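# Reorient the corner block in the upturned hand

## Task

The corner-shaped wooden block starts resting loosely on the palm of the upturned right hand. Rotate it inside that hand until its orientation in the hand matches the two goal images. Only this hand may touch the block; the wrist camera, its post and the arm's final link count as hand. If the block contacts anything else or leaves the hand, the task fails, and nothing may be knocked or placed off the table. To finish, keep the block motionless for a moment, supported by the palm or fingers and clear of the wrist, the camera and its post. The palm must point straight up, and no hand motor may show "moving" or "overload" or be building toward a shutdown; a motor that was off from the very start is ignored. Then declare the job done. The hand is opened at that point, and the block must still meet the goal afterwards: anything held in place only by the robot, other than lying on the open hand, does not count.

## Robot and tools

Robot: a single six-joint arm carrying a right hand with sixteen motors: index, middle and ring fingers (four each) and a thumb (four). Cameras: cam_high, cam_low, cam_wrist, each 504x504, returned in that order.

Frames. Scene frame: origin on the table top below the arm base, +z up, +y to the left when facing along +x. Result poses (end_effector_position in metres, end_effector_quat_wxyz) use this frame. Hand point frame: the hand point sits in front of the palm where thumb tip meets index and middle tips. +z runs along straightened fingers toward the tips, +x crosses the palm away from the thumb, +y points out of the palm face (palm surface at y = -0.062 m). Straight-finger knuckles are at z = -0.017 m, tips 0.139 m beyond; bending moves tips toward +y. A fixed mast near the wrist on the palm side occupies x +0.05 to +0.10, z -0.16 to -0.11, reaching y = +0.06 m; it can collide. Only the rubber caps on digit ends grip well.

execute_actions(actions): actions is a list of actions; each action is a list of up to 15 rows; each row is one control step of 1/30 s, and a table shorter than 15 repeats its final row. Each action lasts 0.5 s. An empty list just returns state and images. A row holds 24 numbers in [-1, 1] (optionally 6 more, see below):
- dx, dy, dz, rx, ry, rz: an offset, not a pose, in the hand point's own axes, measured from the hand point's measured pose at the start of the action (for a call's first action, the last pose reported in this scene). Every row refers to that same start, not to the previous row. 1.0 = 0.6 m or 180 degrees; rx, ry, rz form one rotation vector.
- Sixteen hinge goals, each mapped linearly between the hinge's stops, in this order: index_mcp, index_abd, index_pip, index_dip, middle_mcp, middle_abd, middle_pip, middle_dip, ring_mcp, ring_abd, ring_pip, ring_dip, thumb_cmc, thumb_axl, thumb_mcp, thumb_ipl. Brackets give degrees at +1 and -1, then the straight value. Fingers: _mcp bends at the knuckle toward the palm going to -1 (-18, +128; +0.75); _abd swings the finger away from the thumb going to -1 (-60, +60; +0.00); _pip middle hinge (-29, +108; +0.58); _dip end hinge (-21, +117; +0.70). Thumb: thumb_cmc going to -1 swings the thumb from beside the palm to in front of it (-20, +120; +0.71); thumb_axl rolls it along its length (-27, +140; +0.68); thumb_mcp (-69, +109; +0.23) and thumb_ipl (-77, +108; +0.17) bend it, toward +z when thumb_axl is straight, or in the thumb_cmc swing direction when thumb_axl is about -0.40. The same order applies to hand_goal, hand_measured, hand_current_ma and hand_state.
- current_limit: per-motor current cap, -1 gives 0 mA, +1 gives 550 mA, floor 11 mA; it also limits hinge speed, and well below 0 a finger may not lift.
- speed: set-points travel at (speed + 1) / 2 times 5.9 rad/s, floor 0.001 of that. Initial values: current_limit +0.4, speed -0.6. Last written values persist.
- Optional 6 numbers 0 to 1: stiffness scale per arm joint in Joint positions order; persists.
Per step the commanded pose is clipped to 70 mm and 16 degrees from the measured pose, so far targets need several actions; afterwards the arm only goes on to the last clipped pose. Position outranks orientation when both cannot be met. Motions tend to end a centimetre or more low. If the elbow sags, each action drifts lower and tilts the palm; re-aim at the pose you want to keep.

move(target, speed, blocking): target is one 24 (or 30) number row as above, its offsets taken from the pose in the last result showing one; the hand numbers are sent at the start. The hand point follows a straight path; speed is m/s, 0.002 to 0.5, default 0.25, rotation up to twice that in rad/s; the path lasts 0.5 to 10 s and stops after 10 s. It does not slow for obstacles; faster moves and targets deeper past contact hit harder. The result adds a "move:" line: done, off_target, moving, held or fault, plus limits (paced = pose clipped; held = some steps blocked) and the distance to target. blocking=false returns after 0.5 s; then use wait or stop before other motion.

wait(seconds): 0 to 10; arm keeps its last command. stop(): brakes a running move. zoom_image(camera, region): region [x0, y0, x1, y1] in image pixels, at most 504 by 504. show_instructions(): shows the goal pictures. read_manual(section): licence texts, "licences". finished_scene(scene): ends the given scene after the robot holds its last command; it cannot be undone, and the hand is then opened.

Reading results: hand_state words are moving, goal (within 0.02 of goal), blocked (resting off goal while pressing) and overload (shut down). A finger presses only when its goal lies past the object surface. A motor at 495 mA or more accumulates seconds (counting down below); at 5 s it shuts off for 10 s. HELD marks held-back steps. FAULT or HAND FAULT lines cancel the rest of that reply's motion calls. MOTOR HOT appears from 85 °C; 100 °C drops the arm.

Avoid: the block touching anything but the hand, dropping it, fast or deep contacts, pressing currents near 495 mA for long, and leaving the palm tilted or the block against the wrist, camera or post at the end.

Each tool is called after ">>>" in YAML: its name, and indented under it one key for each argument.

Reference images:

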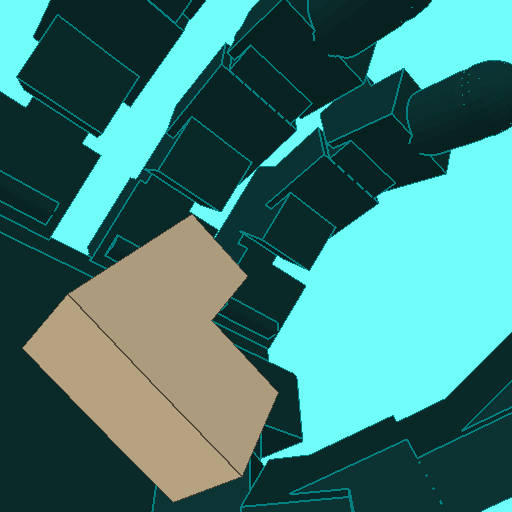

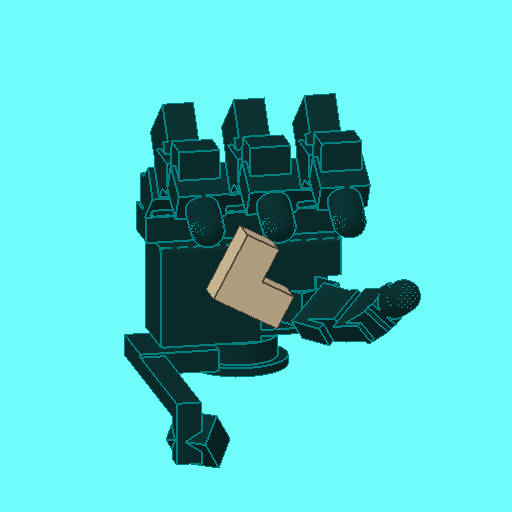

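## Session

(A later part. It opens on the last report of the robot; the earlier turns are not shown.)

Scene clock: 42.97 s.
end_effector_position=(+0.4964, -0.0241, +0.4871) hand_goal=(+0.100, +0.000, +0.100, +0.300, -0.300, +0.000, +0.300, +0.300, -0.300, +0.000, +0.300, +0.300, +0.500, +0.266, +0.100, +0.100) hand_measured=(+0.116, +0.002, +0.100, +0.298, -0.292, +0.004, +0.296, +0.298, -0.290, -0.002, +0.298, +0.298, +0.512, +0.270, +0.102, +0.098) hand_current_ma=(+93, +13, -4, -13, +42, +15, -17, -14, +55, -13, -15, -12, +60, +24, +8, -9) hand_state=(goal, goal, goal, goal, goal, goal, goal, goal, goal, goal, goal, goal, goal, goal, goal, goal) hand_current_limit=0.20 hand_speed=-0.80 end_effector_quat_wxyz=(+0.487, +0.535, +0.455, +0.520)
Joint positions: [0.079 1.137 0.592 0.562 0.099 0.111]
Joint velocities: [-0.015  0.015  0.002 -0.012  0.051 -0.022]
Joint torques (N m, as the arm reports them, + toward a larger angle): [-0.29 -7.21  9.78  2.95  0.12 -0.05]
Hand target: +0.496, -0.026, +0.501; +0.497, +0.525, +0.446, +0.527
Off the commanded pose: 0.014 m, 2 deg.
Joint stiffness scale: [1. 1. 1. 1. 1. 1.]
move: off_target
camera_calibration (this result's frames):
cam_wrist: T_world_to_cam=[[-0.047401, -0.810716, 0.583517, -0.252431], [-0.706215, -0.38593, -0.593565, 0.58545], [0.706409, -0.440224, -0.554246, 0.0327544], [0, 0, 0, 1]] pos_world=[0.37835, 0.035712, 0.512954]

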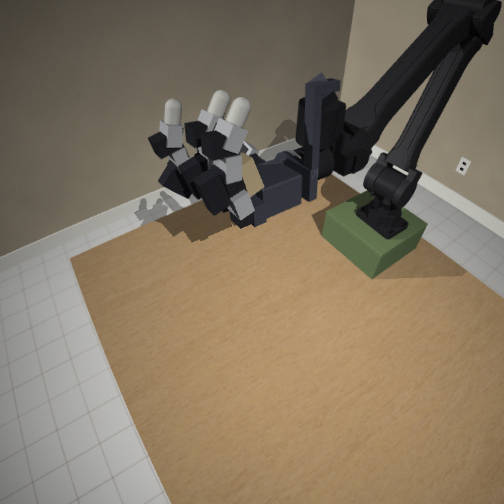

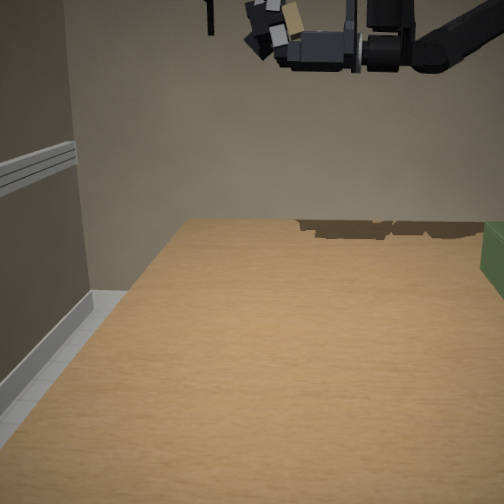

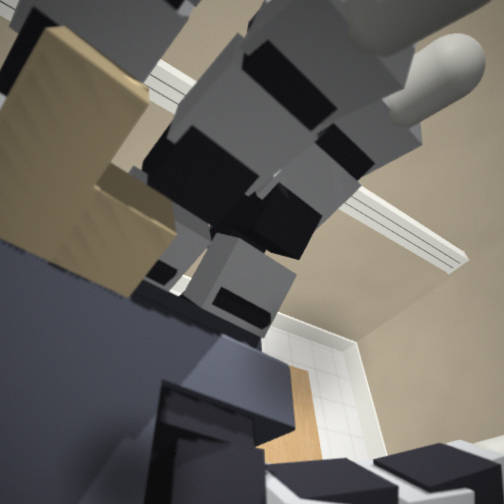

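>>> move:
  target: [0,0.023,0,-0.012,0,0,0.1,0,0.1,0.3,-0.52,0,0.4,0.4,-0.52,0,0.4,0.4,0.5,0.266,0.1,0.1,0.2,-0.8]
  speed: 0.05

>>> zoom_image:
  camera: "cam_high"
  region: [150, 80, 330, 260]

Scene clock: 44.00 s.
end_effector_position=(+0.4964, -0.0241, +0.4871) hand_goal=(+0.100, +0.000, +0.100, +0.300, -0.520, +0.000, +0.400, +0.400, -0.520, +0.000, +0.400, +0.400, +0.500, +0.266, +0.100, +0.100) hand_measured=(+0.116, +0.002, +0.100, +0.298, -0.518, +0.004, +0.396, +0.396, -0.518, -0.002, +0.396, +0.396, +0.512, +0.270, +0.102, +0.098) hand_current_ma=(+93, +13, -4, -13, +12, +15, -21, -18, +17, -13, -17, -18, +60, +24, +8, -9) hand_state=(goal, goal, goal, goal, goal, goal, goal, goal, goal, goal, goal, goal, goal, goal, goal, goal) hand_current_limit=0.20 hand_speed=-0.80 end_effector_quat_wxyz=(+0.487, +0.535, +0.455, +0.520)
Joint positions: [0.079 1.137 0.592 0.562 0.099 0.111]
Joint velocities: [-0.015  0.005  0.002 -0.002 -0.007  0.007]
Joint torques (N m, as the arm reports them, + toward a larger angle): [-0.38 -7.04  9.73  2.94  0.12 -0.03]
Hand target: +0.496, -0.026, +0.501; +0.497, +0.526, +0.445, +0.528
Off the commanded pose: 0.014 m, 2 deg.
Joint stiffness scale: [1. 1. 1. 1. 1. 1.]
move: off_target
camera_calibration (this result's frames):
cam_wrist: T_world_to_cam=[[-0.047401, -0.810716, 0.583517, -0.252431], [-0.706215, -0.38593, -0.593565, 0.58545], [0.706409, -0.440224, -0.554246, 0.0327544], [0, 0, 0, 1]] pos_world=[0.37835, 0.035712, 0.512954]

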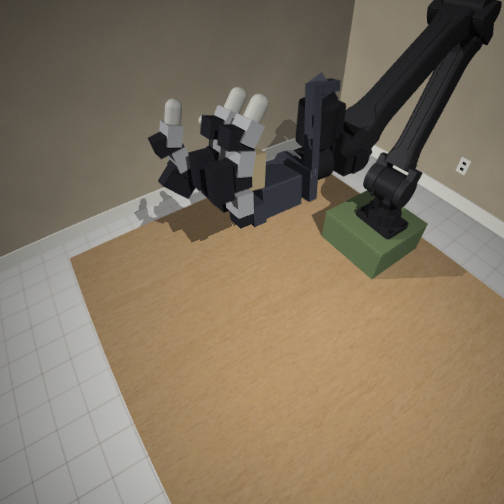

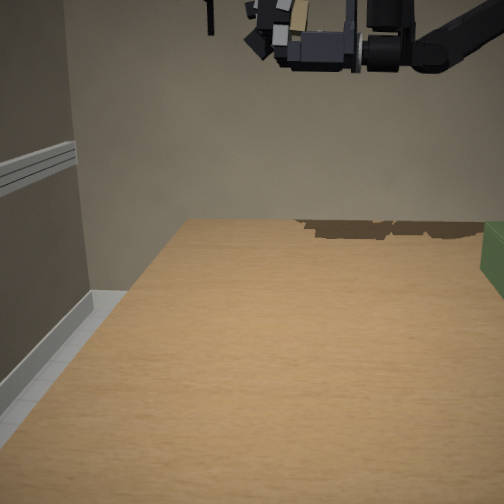

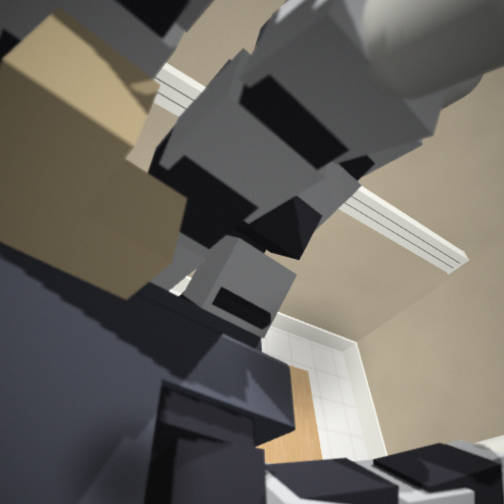

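Region (150, 80, 330, 260) of cam_high's 504x504 image, scaled by 2.800, with more detail than that image has.

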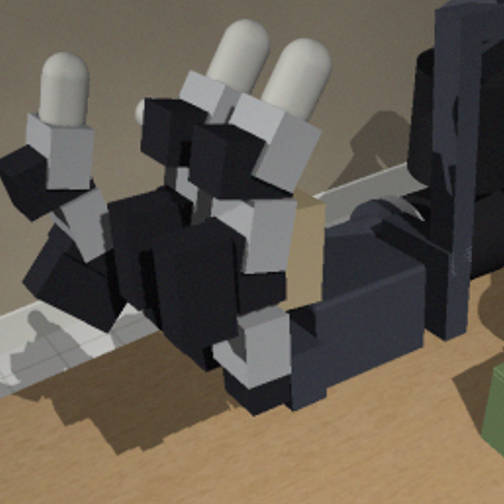

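>>> move:
  target: [0,0.023,0,-0.012,0,0,0.1,0,0.1,0.3,-0.75,0,0.4,0.5,-0.75,0,0.4,0.5,0.5,0.266,0.1,0.1,0.2,-0.8]
  speed: 0.05

>>> zoom_image:
  camera: "cam_high"
  region: [150, 80, 330, 260]

Scene clock: 45.13 s.
end_effector_position=(+0.4964, -0.0241, +0.4871) hand_goal=(+0.100, +0.000, +0.100, +0.300, -0.750, +0.000, +0.400, +0.500, -0.750, +0.000, +0.400, +0.500, +0.500, +0.266, +0.100, +0.100) hand_measured=(+0.116, +0.002, +0.100, +0.298, -0.750, +0.004, +0.396, +0.496, -0.750, -0.002, +0.396, +0.496, +0.512, +0.270, +0.102, +0.098) hand_current_ma=(+93, +13, -4, -13, -5, +15, -21, -19, -3, -13, -16, -18, +60, +24, +8, -9) hand_state=(goal, goal, goal, goal, goal, goal, goal, goal, goal, goal, goal, goal, goal, goal, goal, goal) hand_current_limit=0.20 hand_speed=-0.80 end_effector_quat_wxyz=(+0.487, +0.535, +0.455, +0.520)
Joint positions: [0.079 1.137 0.592 0.562 0.099 0.111]
Joint velocities: [-0.015 -0.005 -0.002 -0.007  0.007  0.051]
Joint torques (N m, as the arm reports them, + toward a larger angle): [-0.28 -6.64  9.68  2.92  0.12 -0.01]
Hand target: +0.496, -0.026, +0.501; +0.497, +0.526, +0.445, +0.528
Off the commanded pose: 0.014 m, 2 deg.
Joint stiffness scale: [1. 1. 1. 1. 1. 1.]
move: off_target
camera_calibration (this result's frames):
cam_wrist: T_world_to_cam=[[-0.047401, -0.810716, 0.583517, -0.252431], [-0.706215, -0.38593, -0.593565, 0.58545], [0.706409, -0.440224, -0.554246, 0.0327544], [0, 0, 0, 1]] pos_world=[0.37835, 0.035712, 0.512954]

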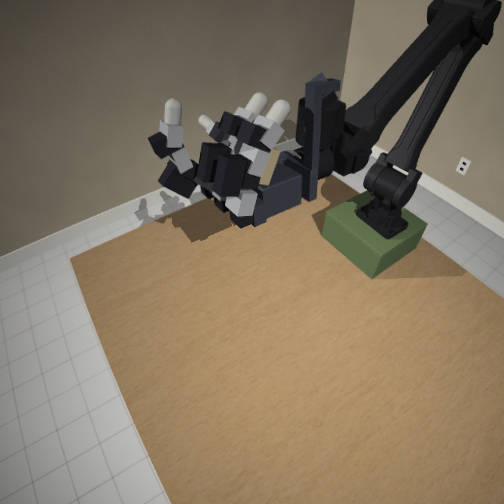

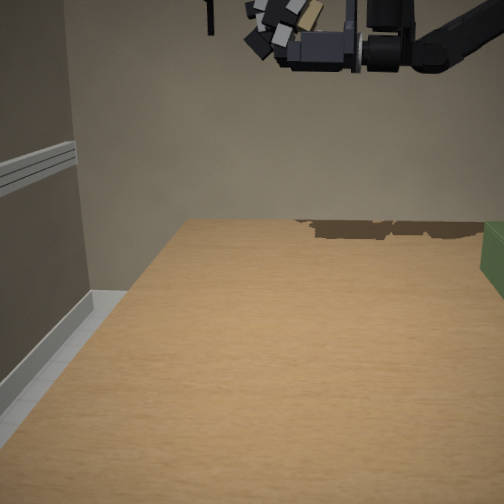

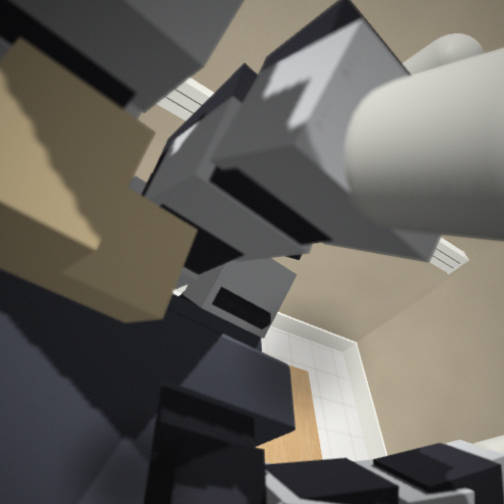

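Region (150, 80, 330, 260) of cam_high's 504x504 image, scaled by 2.800, with more detail than that image has.

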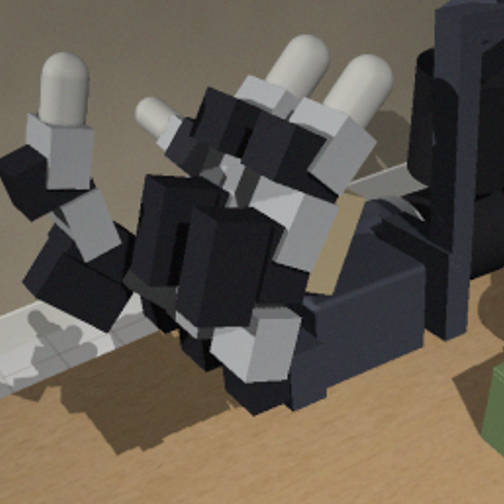

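>>> move:
  target: [0,0.023,0,-0.012,0,0,0.1,0,0.1,0.3,-0.95,0,0.5,0.6,-0.95,0,0.5,0.6,0.5,0.266,0.1,0.1,0.2,-0.8]
  speed: 0.05

>>> move:
  target: [0,0.023,0,-0.012,0,0,0.1,0,0.1,0.3,-0.5,0,0.3,0.4,-0.5,0,0.3,0.4,0.5,0.266,0.1,0.1,0.2,-0.3]
  speed: 0.05

>>> zoom_image:
  camera: "cam_high"
  region: [150, 80, 330, 260]

Scene clock: 46.13 s.
end_effector_position=(+0.4964, -0.0241, +0.4871) hand_goal=(+0.100, +0.000, +0.100, +0.300, -0.950, +0.000, +0.500, +0.600, -0.950, +0.000, +0.500, +0.600, +0.500, +0.266, +0.100, +0.100) hand_measured=(+0.116, +0.002, +0.100, +0.298, -0.952, +0.004, +0.492, +0.596, -0.952, -0.002, +0.494, +0.596, +0.512, +0.270, +0.102, +0.098) hand_current_ma=(+93, +13, -4, -13, -14, +15, -37, -19, -14, -13, -30, -19, +60, +24, +8, -9) hand_state=(goal, goal, goal, goal, goal, goal, goal, goal, goal, goal, goal, goal, goal, goal, goal, goal) hand_current_limit=0.20 hand_speed=-0.80 end_effector_quat_wxyz=(+0.487, +0.535, +0.455, +0.520)
Joint positions: [0.079 1.137 0.592 0.562 0.099 0.111]
Joint velocities: [-0.005  0.005 -0.002  0.017 -0.037  0.022]
Joint torques (N m, as the arm reports them, + toward a larger angle): [-0.44 -6.51  9.84  2.82  0.12 -0.03]
Hand target: +0.496, -0.026, +0.501; +0.497, +0.526, +0.445, +0.528
Off the commanded pose: 0.014 m, 2 deg.
Joint stiffness scale: [1. 1. 1. 1. 1. 1.]
move: off_target
camera_calibration (this result's frames):
cam_wrist: T_world_to_cam=[[-0.047401, -0.810716, 0.583517, -0.252431], [-0.706215, -0.38593, -0.593565, 0.58545], [0.706409, -0.440224, -0.554246, 0.0327544], [0, 0, 0, 1]] pos_world=[0.37835, 0.035712, 0.512954]

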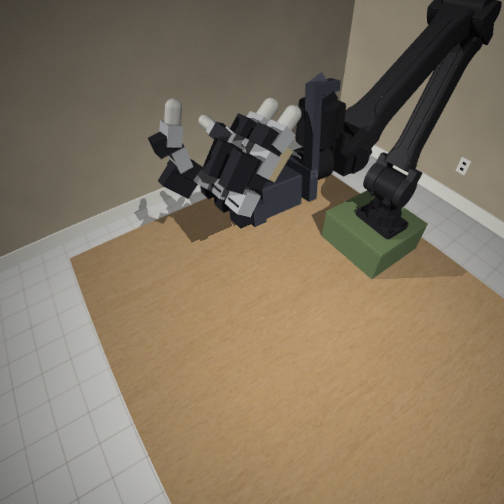

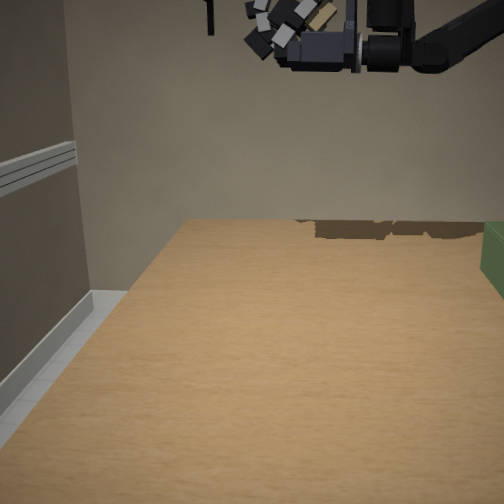

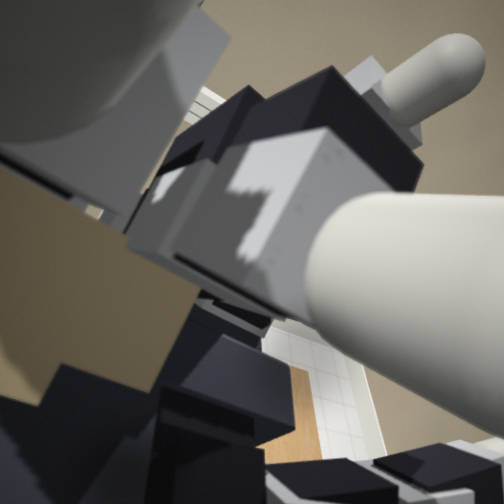

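Scene clock: 47.07 s.
end_effector_position=(+0.4964, -0.0241, +0.4871) hand_goal=(+0.100, +0.000, +0.100, +0.300, -0.500, +0.000, +0.300, +0.400, -0.500, +0.000, +0.300, +0.400, +0.500, +0.266, +0.100, +0.100) hand_measured=(+0.116, +0.002, +0.100, +0.298, -0.504, +0.004, +0.300, +0.402, -0.504, -0.002, +0.300, +0.402, +0.512, +0.270, +0.102, +0.098) hand_current_ma=(+92, +13, -4, -13, -19, +15, +4, +12, -19, -12, +4, +11, +60, +24, +9, -9) hand_state=(goal, goal, goal, goal, goal, goal, goal, goal, goal, goal, goal, goal, goal, goal, goal, goal) hand_current_limit=0.20 hand_speed=-0.30 end_effector_quat_wxyz=(+0.487, +0.535, +0.455, +0.520)
Joint positions: [0.079 1.137 0.592 0.562 0.099 0.111]
Joint velocities: [ 0.005 -0.005 -0.007 -0.007  0.037  0.007]
Joint torques (N m, as the arm reports them, + toward a larger angle): [-0.48 -6.99  9.79  2.86  0.12 -0.04]
Hand target: +0.496, -0.026, +0.501; +0.497, +0.526, +0.445, +0.528
Off the commanded pose: 0.014 m, 2 deg.
Joint stiffness scale: [1. 1. 1. 1. 1. 1.]
move: off_target
camera_calibration (this result's frames):
cam_wrist: T_world_to_cam=[[-0.047401, -0.810716, 0.583517, -0.252431], [-0.706215, -0.38593, -0.593565, 0.58545], [0.706409, -0.440224, -0.554246, 0.0327544], [0, 0, 0, 1]] pos_world=[0.37835, 0.035712, 0.512954]

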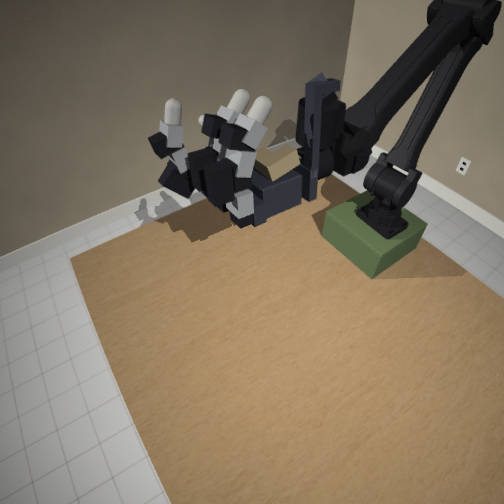

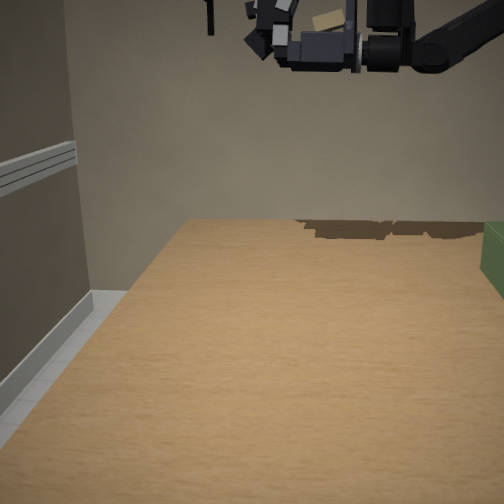

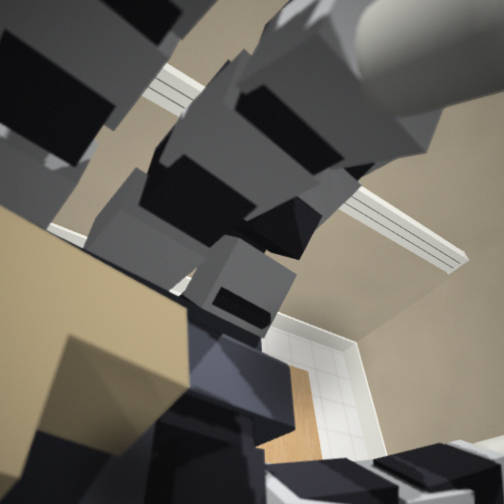

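Region (150, 80, 330, 260) of cam_high's 504x504 image, scaled by 2.800, with more detail than that image has.

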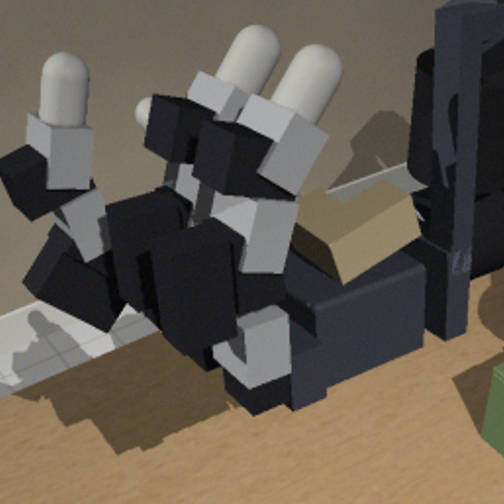

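>>> move:
  target: [0,0.023,0,-0.012,0,-0.03,0.2,0,0.1,0.3,0.2,0,0.1,0.3,0.2,0,0.1,0.3,0.5,0.266,0.1,0.1,0.2,-0.2]
  speed: 0.05

>>> zoom_image:
  camera: "cam_high"
  region: [190, 90, 340, 240]

>>> zoom_image:
  camera: "cam_low"
  region: [250, 0, 400, 80]

Scene clock: 48.70 s.
end_effector_position=(+0.4965, -0.0233, +0.4909) hand_goal=(+0.200, +0.000, +0.100, +0.300, +0.200, +0.000, +0.100, +0.300, +0.200, +0.000, +0.100, +0.300, +0.500, +0.266, +0.100, +0.100) hand_measured=(+0.206, +0.002, +0.100, +0.298, +0.206, +0.004, +0.102, +0.302, +0.206, -0.002, +0.102, +0.302, +0.512, +0.270, +0.102, +0.098) hand_current_ma=(+31, +13, -4, -13, +33, +15, +11, +12, +32, -12, +9, +11, +60, +24, +9, -9) hand_state=(goal, goal, goal, goal, goal, goal, goal, goal, goal, goal, goal, goal, goal, goal, goal, goal) hand_current_limit=0.20 hand_speed=-0.20 end_effector_quat_wxyz=(+0.509, +0.513, +0.476, +0.501)
Joint positions: [0.059 1.137 0.592 0.567 0.077 0.027]
Joint velocities: [-0.015  0.005 -0.002 -0.012 -0.022 -0.007]
Joint torques (N m, as the arm reports them, + toward a larger angle): [-0.55 -6.79  9.46  3.25 -0.09 -0.04]
Hand target: +0.496, -0.026, +0.501; +0.520, +0.504, +0.470, +0.505
Off the commanded pose: 0.010 m, 2 deg.
Joint stiffness scale: [1. 1. 1. 1. 1. 1.]
move: done
camera_calibration (this result's frames):
cam_wrist: T_world_to_cam=[[-0.0478588, -0.759176, 0.649123, -0.284788], [-0.704777, -0.434847, -0.560533, 0.570031], [0.707812, -0.484314, -0.514239, 0.013749], [0, 0, 0, 1]] pos_world=[0.378384, 0.0383308, 0.511454]

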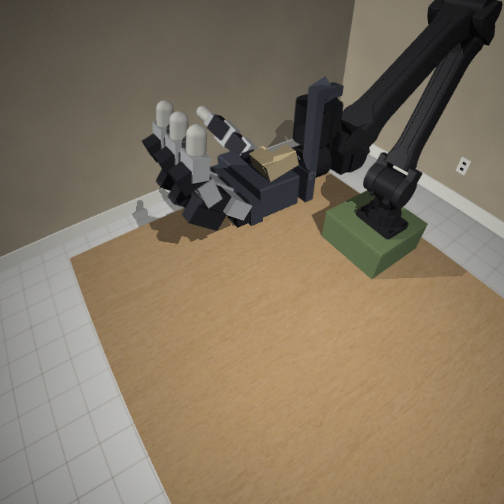

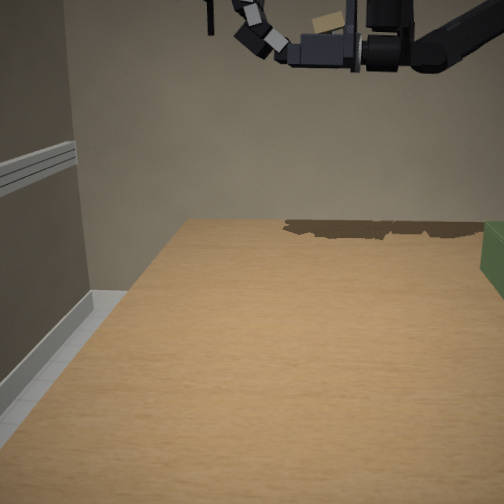

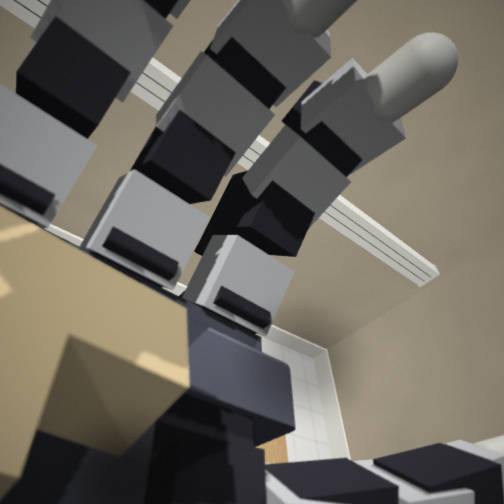

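Region (190, 90, 340, 240) of cam_high's 504x504 image, scaled by 3.360, with more detail than that image has.

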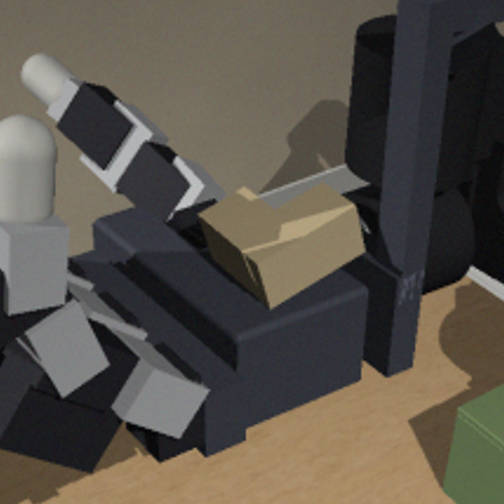

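Region (250, 0, 400, 80) of cam_low's 504x504 image, scaled by 3.360, with more detail than that image has; it fills the top 269 rows of this view, and the rest is white.

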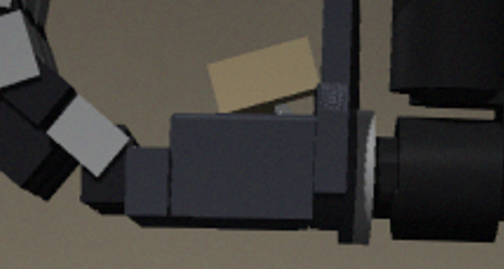

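>>> execute_actions:
  actions:
    - [[0,0.018,0,-0.011,0,0,0.35,0.8,0.1,0.3,0.45,0.6,0.2,0.3,0.3,0,-0.4,0.1,0.5,0.266,0.1,0.1,0.2,0]]
    - [[0,0.018,0,-0.011,0,0,0.35,0.8,0.1,0.3,0.45,0.6,0.2,0.3,0.15,0.65,-0.8,-0.16,0.5,0.266,0.1,0.1,0.2,0]]
    - [[0,0.018,0,-0.011,0,0,0.35,0.8,0.1,0.3,0.45,0.6,0.2,0.3,-0.15,0.65,-0.8,-0.16,0.5,0.266,0.1,0.1,0.2,-0.4]]

>>> zoom_image:
  camera: "cam_high"
  region: [170, 80, 340, 250]

Scene clock: 51.23 s.
end_effector_position=(+0.4961, -0.0231, +0.4922) hand_goal=(+0.350, +0.800, +0.100, +0.300, +0.450, +0.600, +0.200, +0.300, -0.150, +0.650, -0.800, -0.160, +0.500, +0.266, +0.100, +0.100) hand_measured=(+0.356, +0.800, +0.100, +0.298, +0.458, +0.598, +0.200, +0.302, -0.130, +0.648, -0.800, -0.158, +0.512, +0.270, +0.102, +0.098) hand_current_ma=(+38, -4, -3, -13, +45, -9, -2, +11, -25, -11, +2, +11, +60, +24, +9, -9) hand_state=(goal, goal, goal, goal, goal, goal, goal, goal, moving, goal, goal, goal, goal, goal, goal, goal) hand_current_limit=0.20 hand_speed=-0.40 end_effector_quat_wxyz=(+0.511, +0.511, +0.476, +0.502)
Joint positions: [0.059 1.137 0.592 0.573 0.077 0.024]
Joint velocities: [ 0.005 -0.005  0.002  0.007 -0.022  0.066]
Joint torques (N m, as the arm reports them, + toward a larger angle): [-0.4  -6.17  9.57  3.09  0.09 -0.05]
Hand target: +0.496, -0.024, +0.503; +0.519, +0.503, +0.467, +0.509
Off the commanded pose: 0.010 m, 2 deg.
Joint stiffness scale: [1. 1. 1. 1. 1. 1.]
Step readings (end_effector_position; steps 1 to 15: 1st action; 16 to 30: 2nd action; 31 to 45: 3rd action):
0: (+0.4965, -0.0231, +0.4909)
1: (+0.4965, -0.0231, +0.4909)
2: (+0.4964, -0.0231, +0.4913)
4: (+0.4963, -0.0231, +0.4915)
8: (+0.4963, -0.0231, +0.4915)
15: (+0.4963, -0.0231, +0.4915)
16: (+0.4963, -0.0231, +0.4915)
17: (+0.4963, -0.0231, +0.4915)
19: (+0.4963, -0.0231, +0.4915)
23: (+0.4962, -0.0231, +0.4918)
30: (+0.4962, -0.0231, +0.4919)
31: (+0.4962, -0.0231, +0.4919)
32: (+0.4962, -0.0231, +0.4919)
34: (+0.4962, -0.0231, +0.4919)
38: (+0.4961, -0.0231, +0.4922)
45: end_effector_position above
camera_calibration (this result's frames):
cam_wrist: T_world_to_cam=[[-0.0512975, -0.757549, 0.650759, -0.2846], [-0.701874, -0.436206, -0.563114, 0.570355], [0.710452, -0.485637, -0.509327, 0.0111277], [0, 0, 0, 1]] pos_world=[0.377812, 0.0385977, 0.512049]

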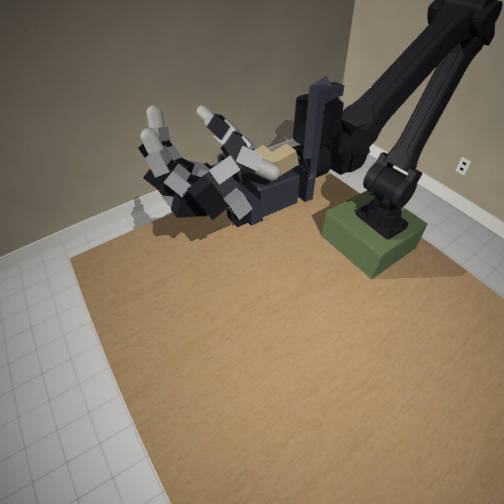

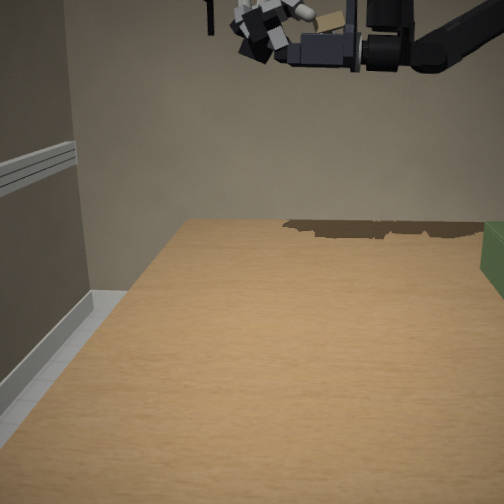

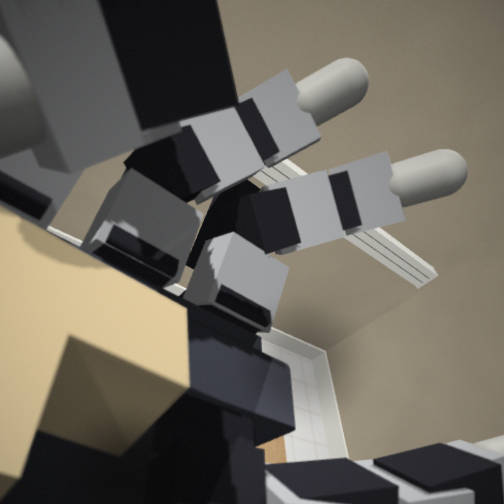

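Region (170, 80, 340, 250) of cam_high's 504x504 image, scaled by 2.965, with more detail than that image has.

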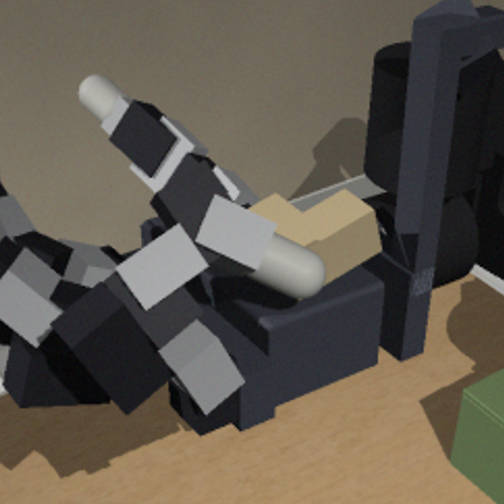

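>>> execute_actions:
  actions:
    - [[0,0.018,0,-0.011,0,0,0.35,0.8,0.1,0.3,0.45,0.6,0.2,0.3,-0.45,0.7,-0.75,-0.1,0.5,0.266,0.1,0.1,0.2,-0.3]]
    - [[0,0.018,0,-0.011,0,0,0.35,0.8,0.1,0.3,0.45,0.6,0.2,0.3,-0.45,0.7,-0.75,-0.1,0.5,0.266,0.1,0.1,0.2,-0.3]]

>>> zoom_image:
  camera: "cam_high"
  region: [170, 80, 340, 250]

Scene clock: 52.60 s.
end_effector_position=(+0.4959, -0.0231, +0.4926) hand_goal=(+0.350, +0.800, +0.100, +0.300, +0.450, +0.600, +0.200, +0.300, -0.450, +0.700, -0.750, -0.100, +0.500, +0.266, +0.100, +0.100) hand_measured=(+0.356, +0.800, +0.100, +0.298, +0.458, +0.598, +0.200, +0.302, -0.372, +0.698, -0.740, -0.098, +0.512, +0.270, +0.102, +0.098) hand_current_ma=(+38, -4, -3, -13, +45, -9, -2, +11, +330, -9, +52, +6, +60, +24, +9, -9) hand_state=(goal, goal, goal, goal, goal, goal, goal, goal, blocked, goal, goal, goal, goal, goal, goal, goal) hand_current_limit=0.20 hand_speed=-0.30 end_effector_quat_wxyz=(+0.511, +0.511, +0.475, +0.502)
Joint positions: [0.059 1.137 0.592 0.574 0.077 0.024]
Joint velocities: [-0.015 -0.015  0.012  0.002 -0.037  0.066]
Joint torques (N m, as the arm reports them, + toward a larger angle): [-0.12 -6.7   9.47  3.09  0.08 -0.01]
Hand target: +0.495, -0.024, +0.503; +0.520, +0.502, +0.466, +0.510
Off the commanded pose: 0.011 m, 2 deg.
Joint stiffness scale: [1. 1. 1. 1. 1. 1.]
Step readings (end_effector_position; steps 1 to 15: 1st action; 16 to 30: 2nd action):
0: (+0.4961, -0.0231, +0.4922)
1: (+0.4961, -0.0231, +0.4922)
2: (+0.4961, -0.0231, +0.4922)
4: (+0.4960, -0.0231, +0.4923)
8: (+0.4959, -0.0231, +0.4926)
15: (+0.4959, -0.0231, +0.4926)
16: (+0.4959, -0.0231, +0.4926)
17: (+0.4959, -0.0231, +0.4926)
19: (+0.4959, -0.0231, +0.4926)
23: (+0.4959, -0.0231, +0.4926)
30: end_effector_position above
camera_calibration (this result's frames):
cam_wrist: T_world_to_cam=[[-0.0522907, -0.75758, 0.650644, -0.284304], [-0.701014, -0.436178, -0.564205, 0.570577], [0.711228, -0.485613, -0.508267, 0.0105058], [0, 0, 0, 1]] pos_world=[0.377644, 0.0385923, 0.512243]

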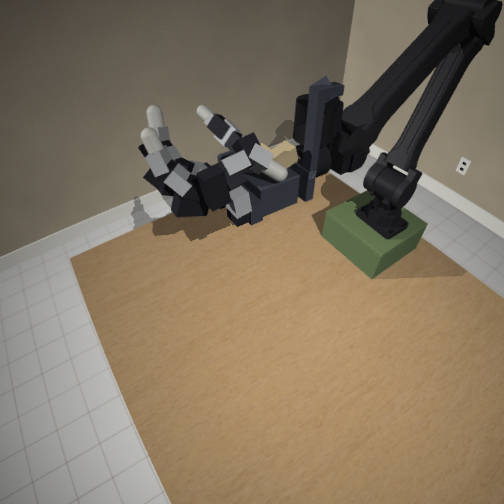

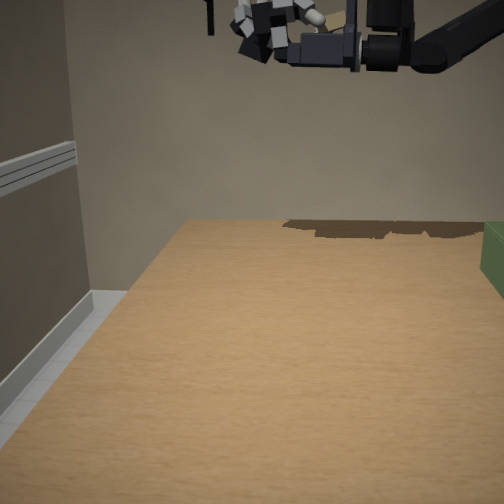

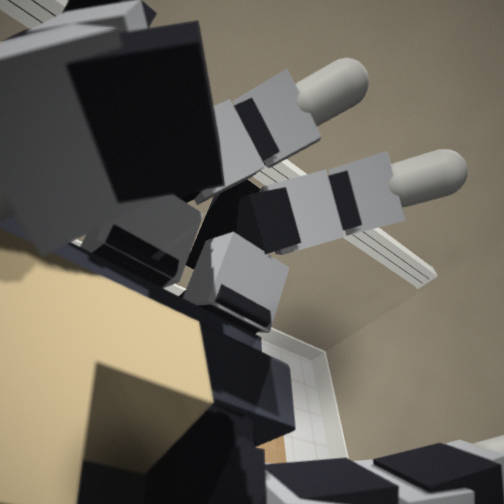

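Region (170, 80, 340, 250) of cam_high's 504x504 image, scaled by 2.965, with more detail than that image has.

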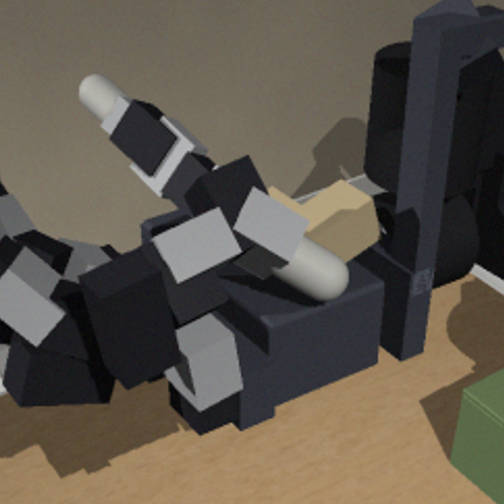

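>>> execute_actions:
  actions:
    - [[0,0.018,0,-0.011,0,0,0.35,0.8,0.1,0.3,0.45,0.6,0.2,0.3,-0.36,0.65,-0.68,0.0,0.5,0.266,0.1,0.1,0.2,-0.5]]
    - [[0,0.018,0,-0.011,0,0,0.35,0.8,0.1,0.3,0.45,0.6,0.2,0.3,-0.36,0.3,-0.68,0.0,0.5,0.266,0.1,0.1,0.2,-0.7]]

>>> zoom_image:
  camera: "cam_high"
  region: [170, 80, 340, 250]

Scene clock: 53.97 s.
end_effector_position=(+0.4958, -0.0231, +0.4930) hand_goal=(+0.350, +0.800, +0.100, +0.300, +0.450, +0.600, +0.200, +0.300, -0.360, +0.300, -0.680, +0.000, +0.500, +0.266, +0.100, +0.100) hand_measured=(+0.356, +0.800, +0.100, +0.298, +0.458, +0.598, +0.200, +0.302, -0.360, +0.318, -0.688, -0.004, +0.512, +0.270, +0.102, +0.098) hand_current_ma=(+38, -4, -3, -13, +45, -8, -2, +11, -4, -8, -40, -20, +60, +24, +9, -9) hand_state=(goal, goal, goal, goal, goal, goal, goal, goal, goal, moving, goal, goal, goal, goal, goal, goal) hand_current_limit=0.20 hand_speed=-0.70 end_effector_quat_wxyz=(+0.511, +0.510, +0.475, +0.502)
Joint positions: [0.059 1.137 0.592 0.576 0.077 0.024]
Joint velocities: [-0.005  0.015 -0.007 -0.012 -0.022  0.051]
Joint torques (N m, as the arm reports them, + toward a larger angle): [-0.16 -6.84  9.55  3.13  0.06 -0.04]
Hand target: +0.495, -0.024, +0.504; +0.520, +0.502, +0.466, +0.510
Off the commanded pose: 0.011 m, 2 deg.
Joint stiffness scale: [1. 1. 1. 1. 1. 1.]
Step readings (end_effector_position; steps 1 to 15: 1st action; 16 to 30: 2nd action):
0: (+0.4959, -0.0231, +0.4926)
1: (+0.4959, -0.0231, +0.4926)
2: (+0.4959, -0.0231, +0.4926)
4: (+0.4959, -0.0231, +0.4926)
8: (+0.4958, -0.0231, +0.4930)
15: (+0.4958, -0.0231, +0.4930)
16: (+0.4958, -0.0231, +0.4930)
17: (+0.4958, -0.0231, +0.4930)
19: (+0.4958, -0.0231, +0.4930)
23: (+0.4958, -0.0231, +0.4930)
30: end_effector_position above
camera_calibration (this result's frames):
cam_wrist: T_world_to_cam=[[-0.0532837, -0.757612, 0.650527, -0.284006], [-0.700153, -0.43615, -0.565295, 0.570798], [0.712001, -0.48559, -0.507205, 0.0098838], [0, 0, 0, 1]] pos_world=[0.377476, 0.0385868, 0.512436]

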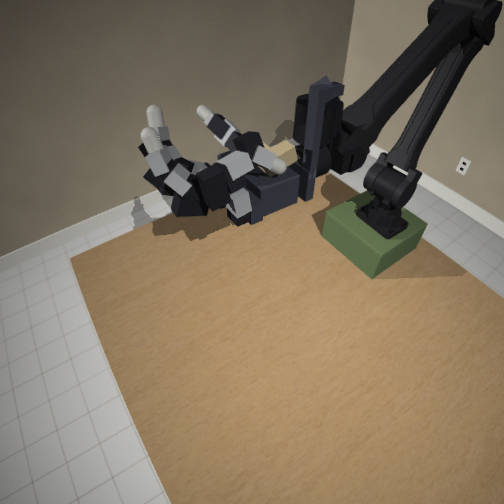

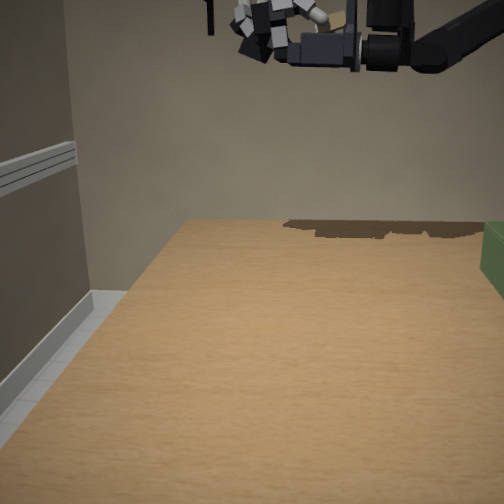

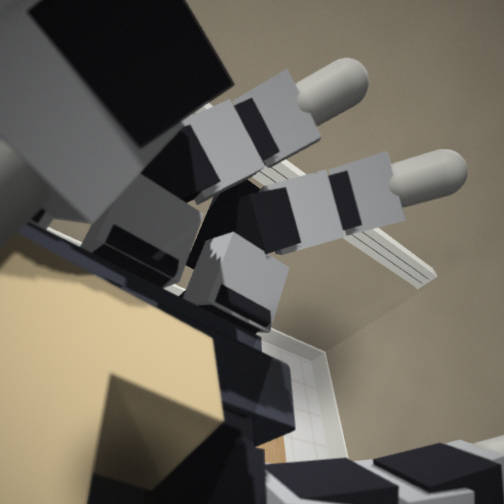

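Region (170, 80, 340, 250) of cam_high's 504x504 image, scaled by 2.965, with more detail than that image has.

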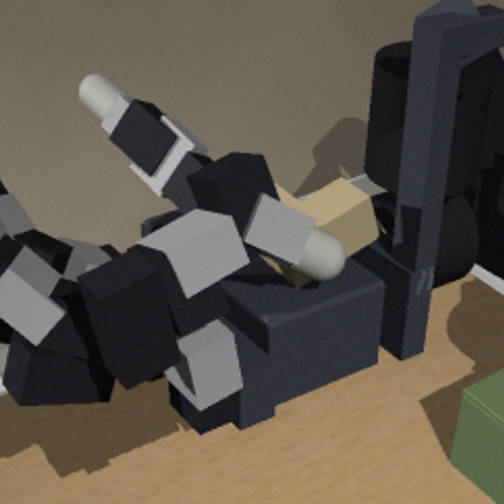

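>>> execute_actions:
  actions:
    - [[0,0.018,0,-0.011,0,0,0.35,0.8,0.1,0.3,0.45,0.3,0.2,0.3,-0.3,0.7,-0.7,0,0.5,0.266,0.1,0.1,0.2,-0.3]]
    - [[0,0.018,0,-0.011,0,0,0.35,0.8,0.1,0.3,0.3,0,-0.2,0.2,0.4,0.3,-0.8,-0.2,0.5,0.266,0.1,0.1,0.2,0]]
    - [[0,0.018,0,-0.011,0,0,0.35,0.8,0.1,0.3,0.1,0,-0.5,0,0.4,-0.3,-0.88,-0.3,0.5,0.266,0.1,0.1,0.2,0]]
    - [[0,0.018,0,-0.011,0,0,0.35,0.8,0.1,0.3,-0.07,0,-0.59,-0.1,0.3,-0.3,-0.88,-0.32,0.5,0.266,0.1,0.1,0.2,-0.3]]

>>> zoom_image:
  camera: "cam_high"
  region: [170, 80, 340, 250]

Scene clock: 59.20 s.
end_effector_position=(+0.4952, -0.0231, +0.4946) hand_goal=(+0.350, +0.800, +0.100, +0.300, -0.070, +0.000, -0.590, -0.100, +0.300, -0.300, -0.880, -0.320, +0.500, +0.266, +0.100, +0.100) hand_measured=(+0.356, +0.800, +0.100, +0.298, -0.062, +0.004, -0.590, -0.098, +0.314, -0.296, -0.880, -0.318, +0.512, +0.270, +0.102, +0.098) hand_current_ma=(+38, -4, -3, -13, +45, +17, +1, +11, +78, +15, +2, +11, +60, +24, +9, -9) hand_state=(goal, goal, goal, goal, goal, goal, goal, goal, goal, goal, goal, goal, goal, goal, goal, goal) hand_current_limit=0.20 hand_speed=-0.30 end_effector_quat_wxyz=(+0.513, +0.509, +0.473, +0.504)
Joint positions: [0.059 1.137 0.592 0.582 0.077 0.024]
Joint velocities: [ 0.005 -0.005 -0.002 -0.012  0.022 -0.022]
Joint torques (N m, as the arm reports them, + toward a larger angle): [-0.43 -6.92  9.62  3.07  0.05 -0.01]
Hand target: +0.495, -0.024, +0.505; +0.521, +0.501, +0.465, +0.512
Off the commanded pose: 0.010 m, 2 deg.
Joint stiffness scale: [1. 1. 1. 1. 1. 1.]
Step readings (end_effector_position; steps 1 to 15: 1st action; 16 to 30: 2nd action; 31 to 45: 3rd action; 46 to 60: 4th action):
0: (+0.4958, -0.0231, +0.4930)
1: (+0.4958, -0.0231, +0.4930)
2: (+0.4958, -0.0231, +0.4931)
4: (+0.4957, -0.0231, +0.4933)
8: (+0.4957, -0.0231, +0.4934)
15: (+0.4957, -0.0231, +0.4934)
16: (+0.4957, -0.0231, +0.4934)
17: (+0.4957, -0.0231, +0.4934)
19: (+0.4956, -0.0231, +0.4935)
23: (+0.4955, -0.0231, +0.4937)
30: (+0.4955, -0.0231, +0.4938)
31: (+0.4955, -0.0231, +0.4938)
32: (+0.4955, -0.0231, +0.4938)
34: (+0.4955, -0.0231, +0.4938)
38: (+0.4954, -0.0231, +0.4941)
45: (+0.4953, -0.0231, +0.4942)
46: (+0.4953, -0.0231, +0.4942)
47: (+0.4953, -0.0231, +0.4942)
49: (+0.4953, -0.0231, +0.4943)
53: (+0.4952, -0.0231, +0.4946)
60: end_effector_position above
camera_calibration (this result's frames):
cam_wrist: T_world_to_cam=[[-0.0575019, -0.757745, 0.650013, -0.282736], [-0.696476, -0.436031, -0.56991, 0.571725], [0.715272, -0.485489, -0.502678, 0.00723959], [0, 0, 0, 1]] pos_world=[0.376757, 0.0385636, 0.513253]

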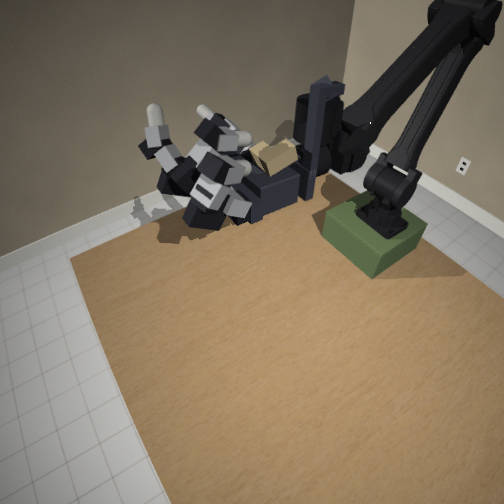

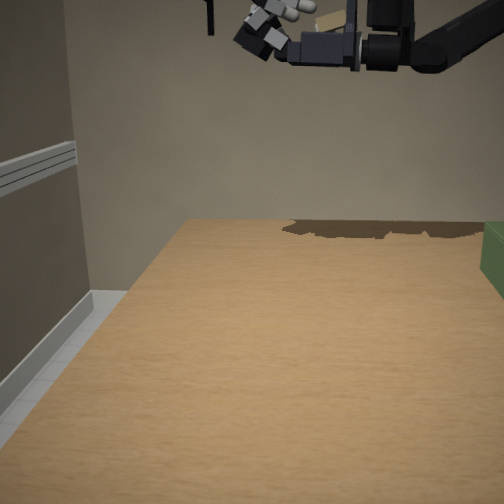

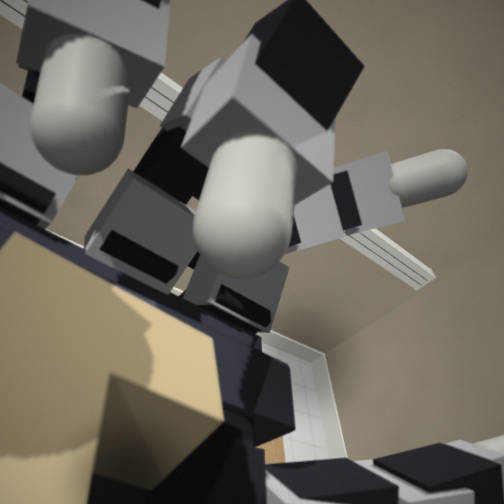

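Region (170, 80, 340, 250) of cam_high's 504x504 image, scaled by 2.965, with more detail than that image has.

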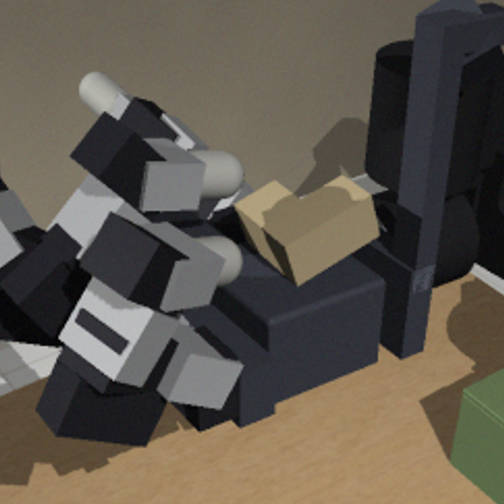

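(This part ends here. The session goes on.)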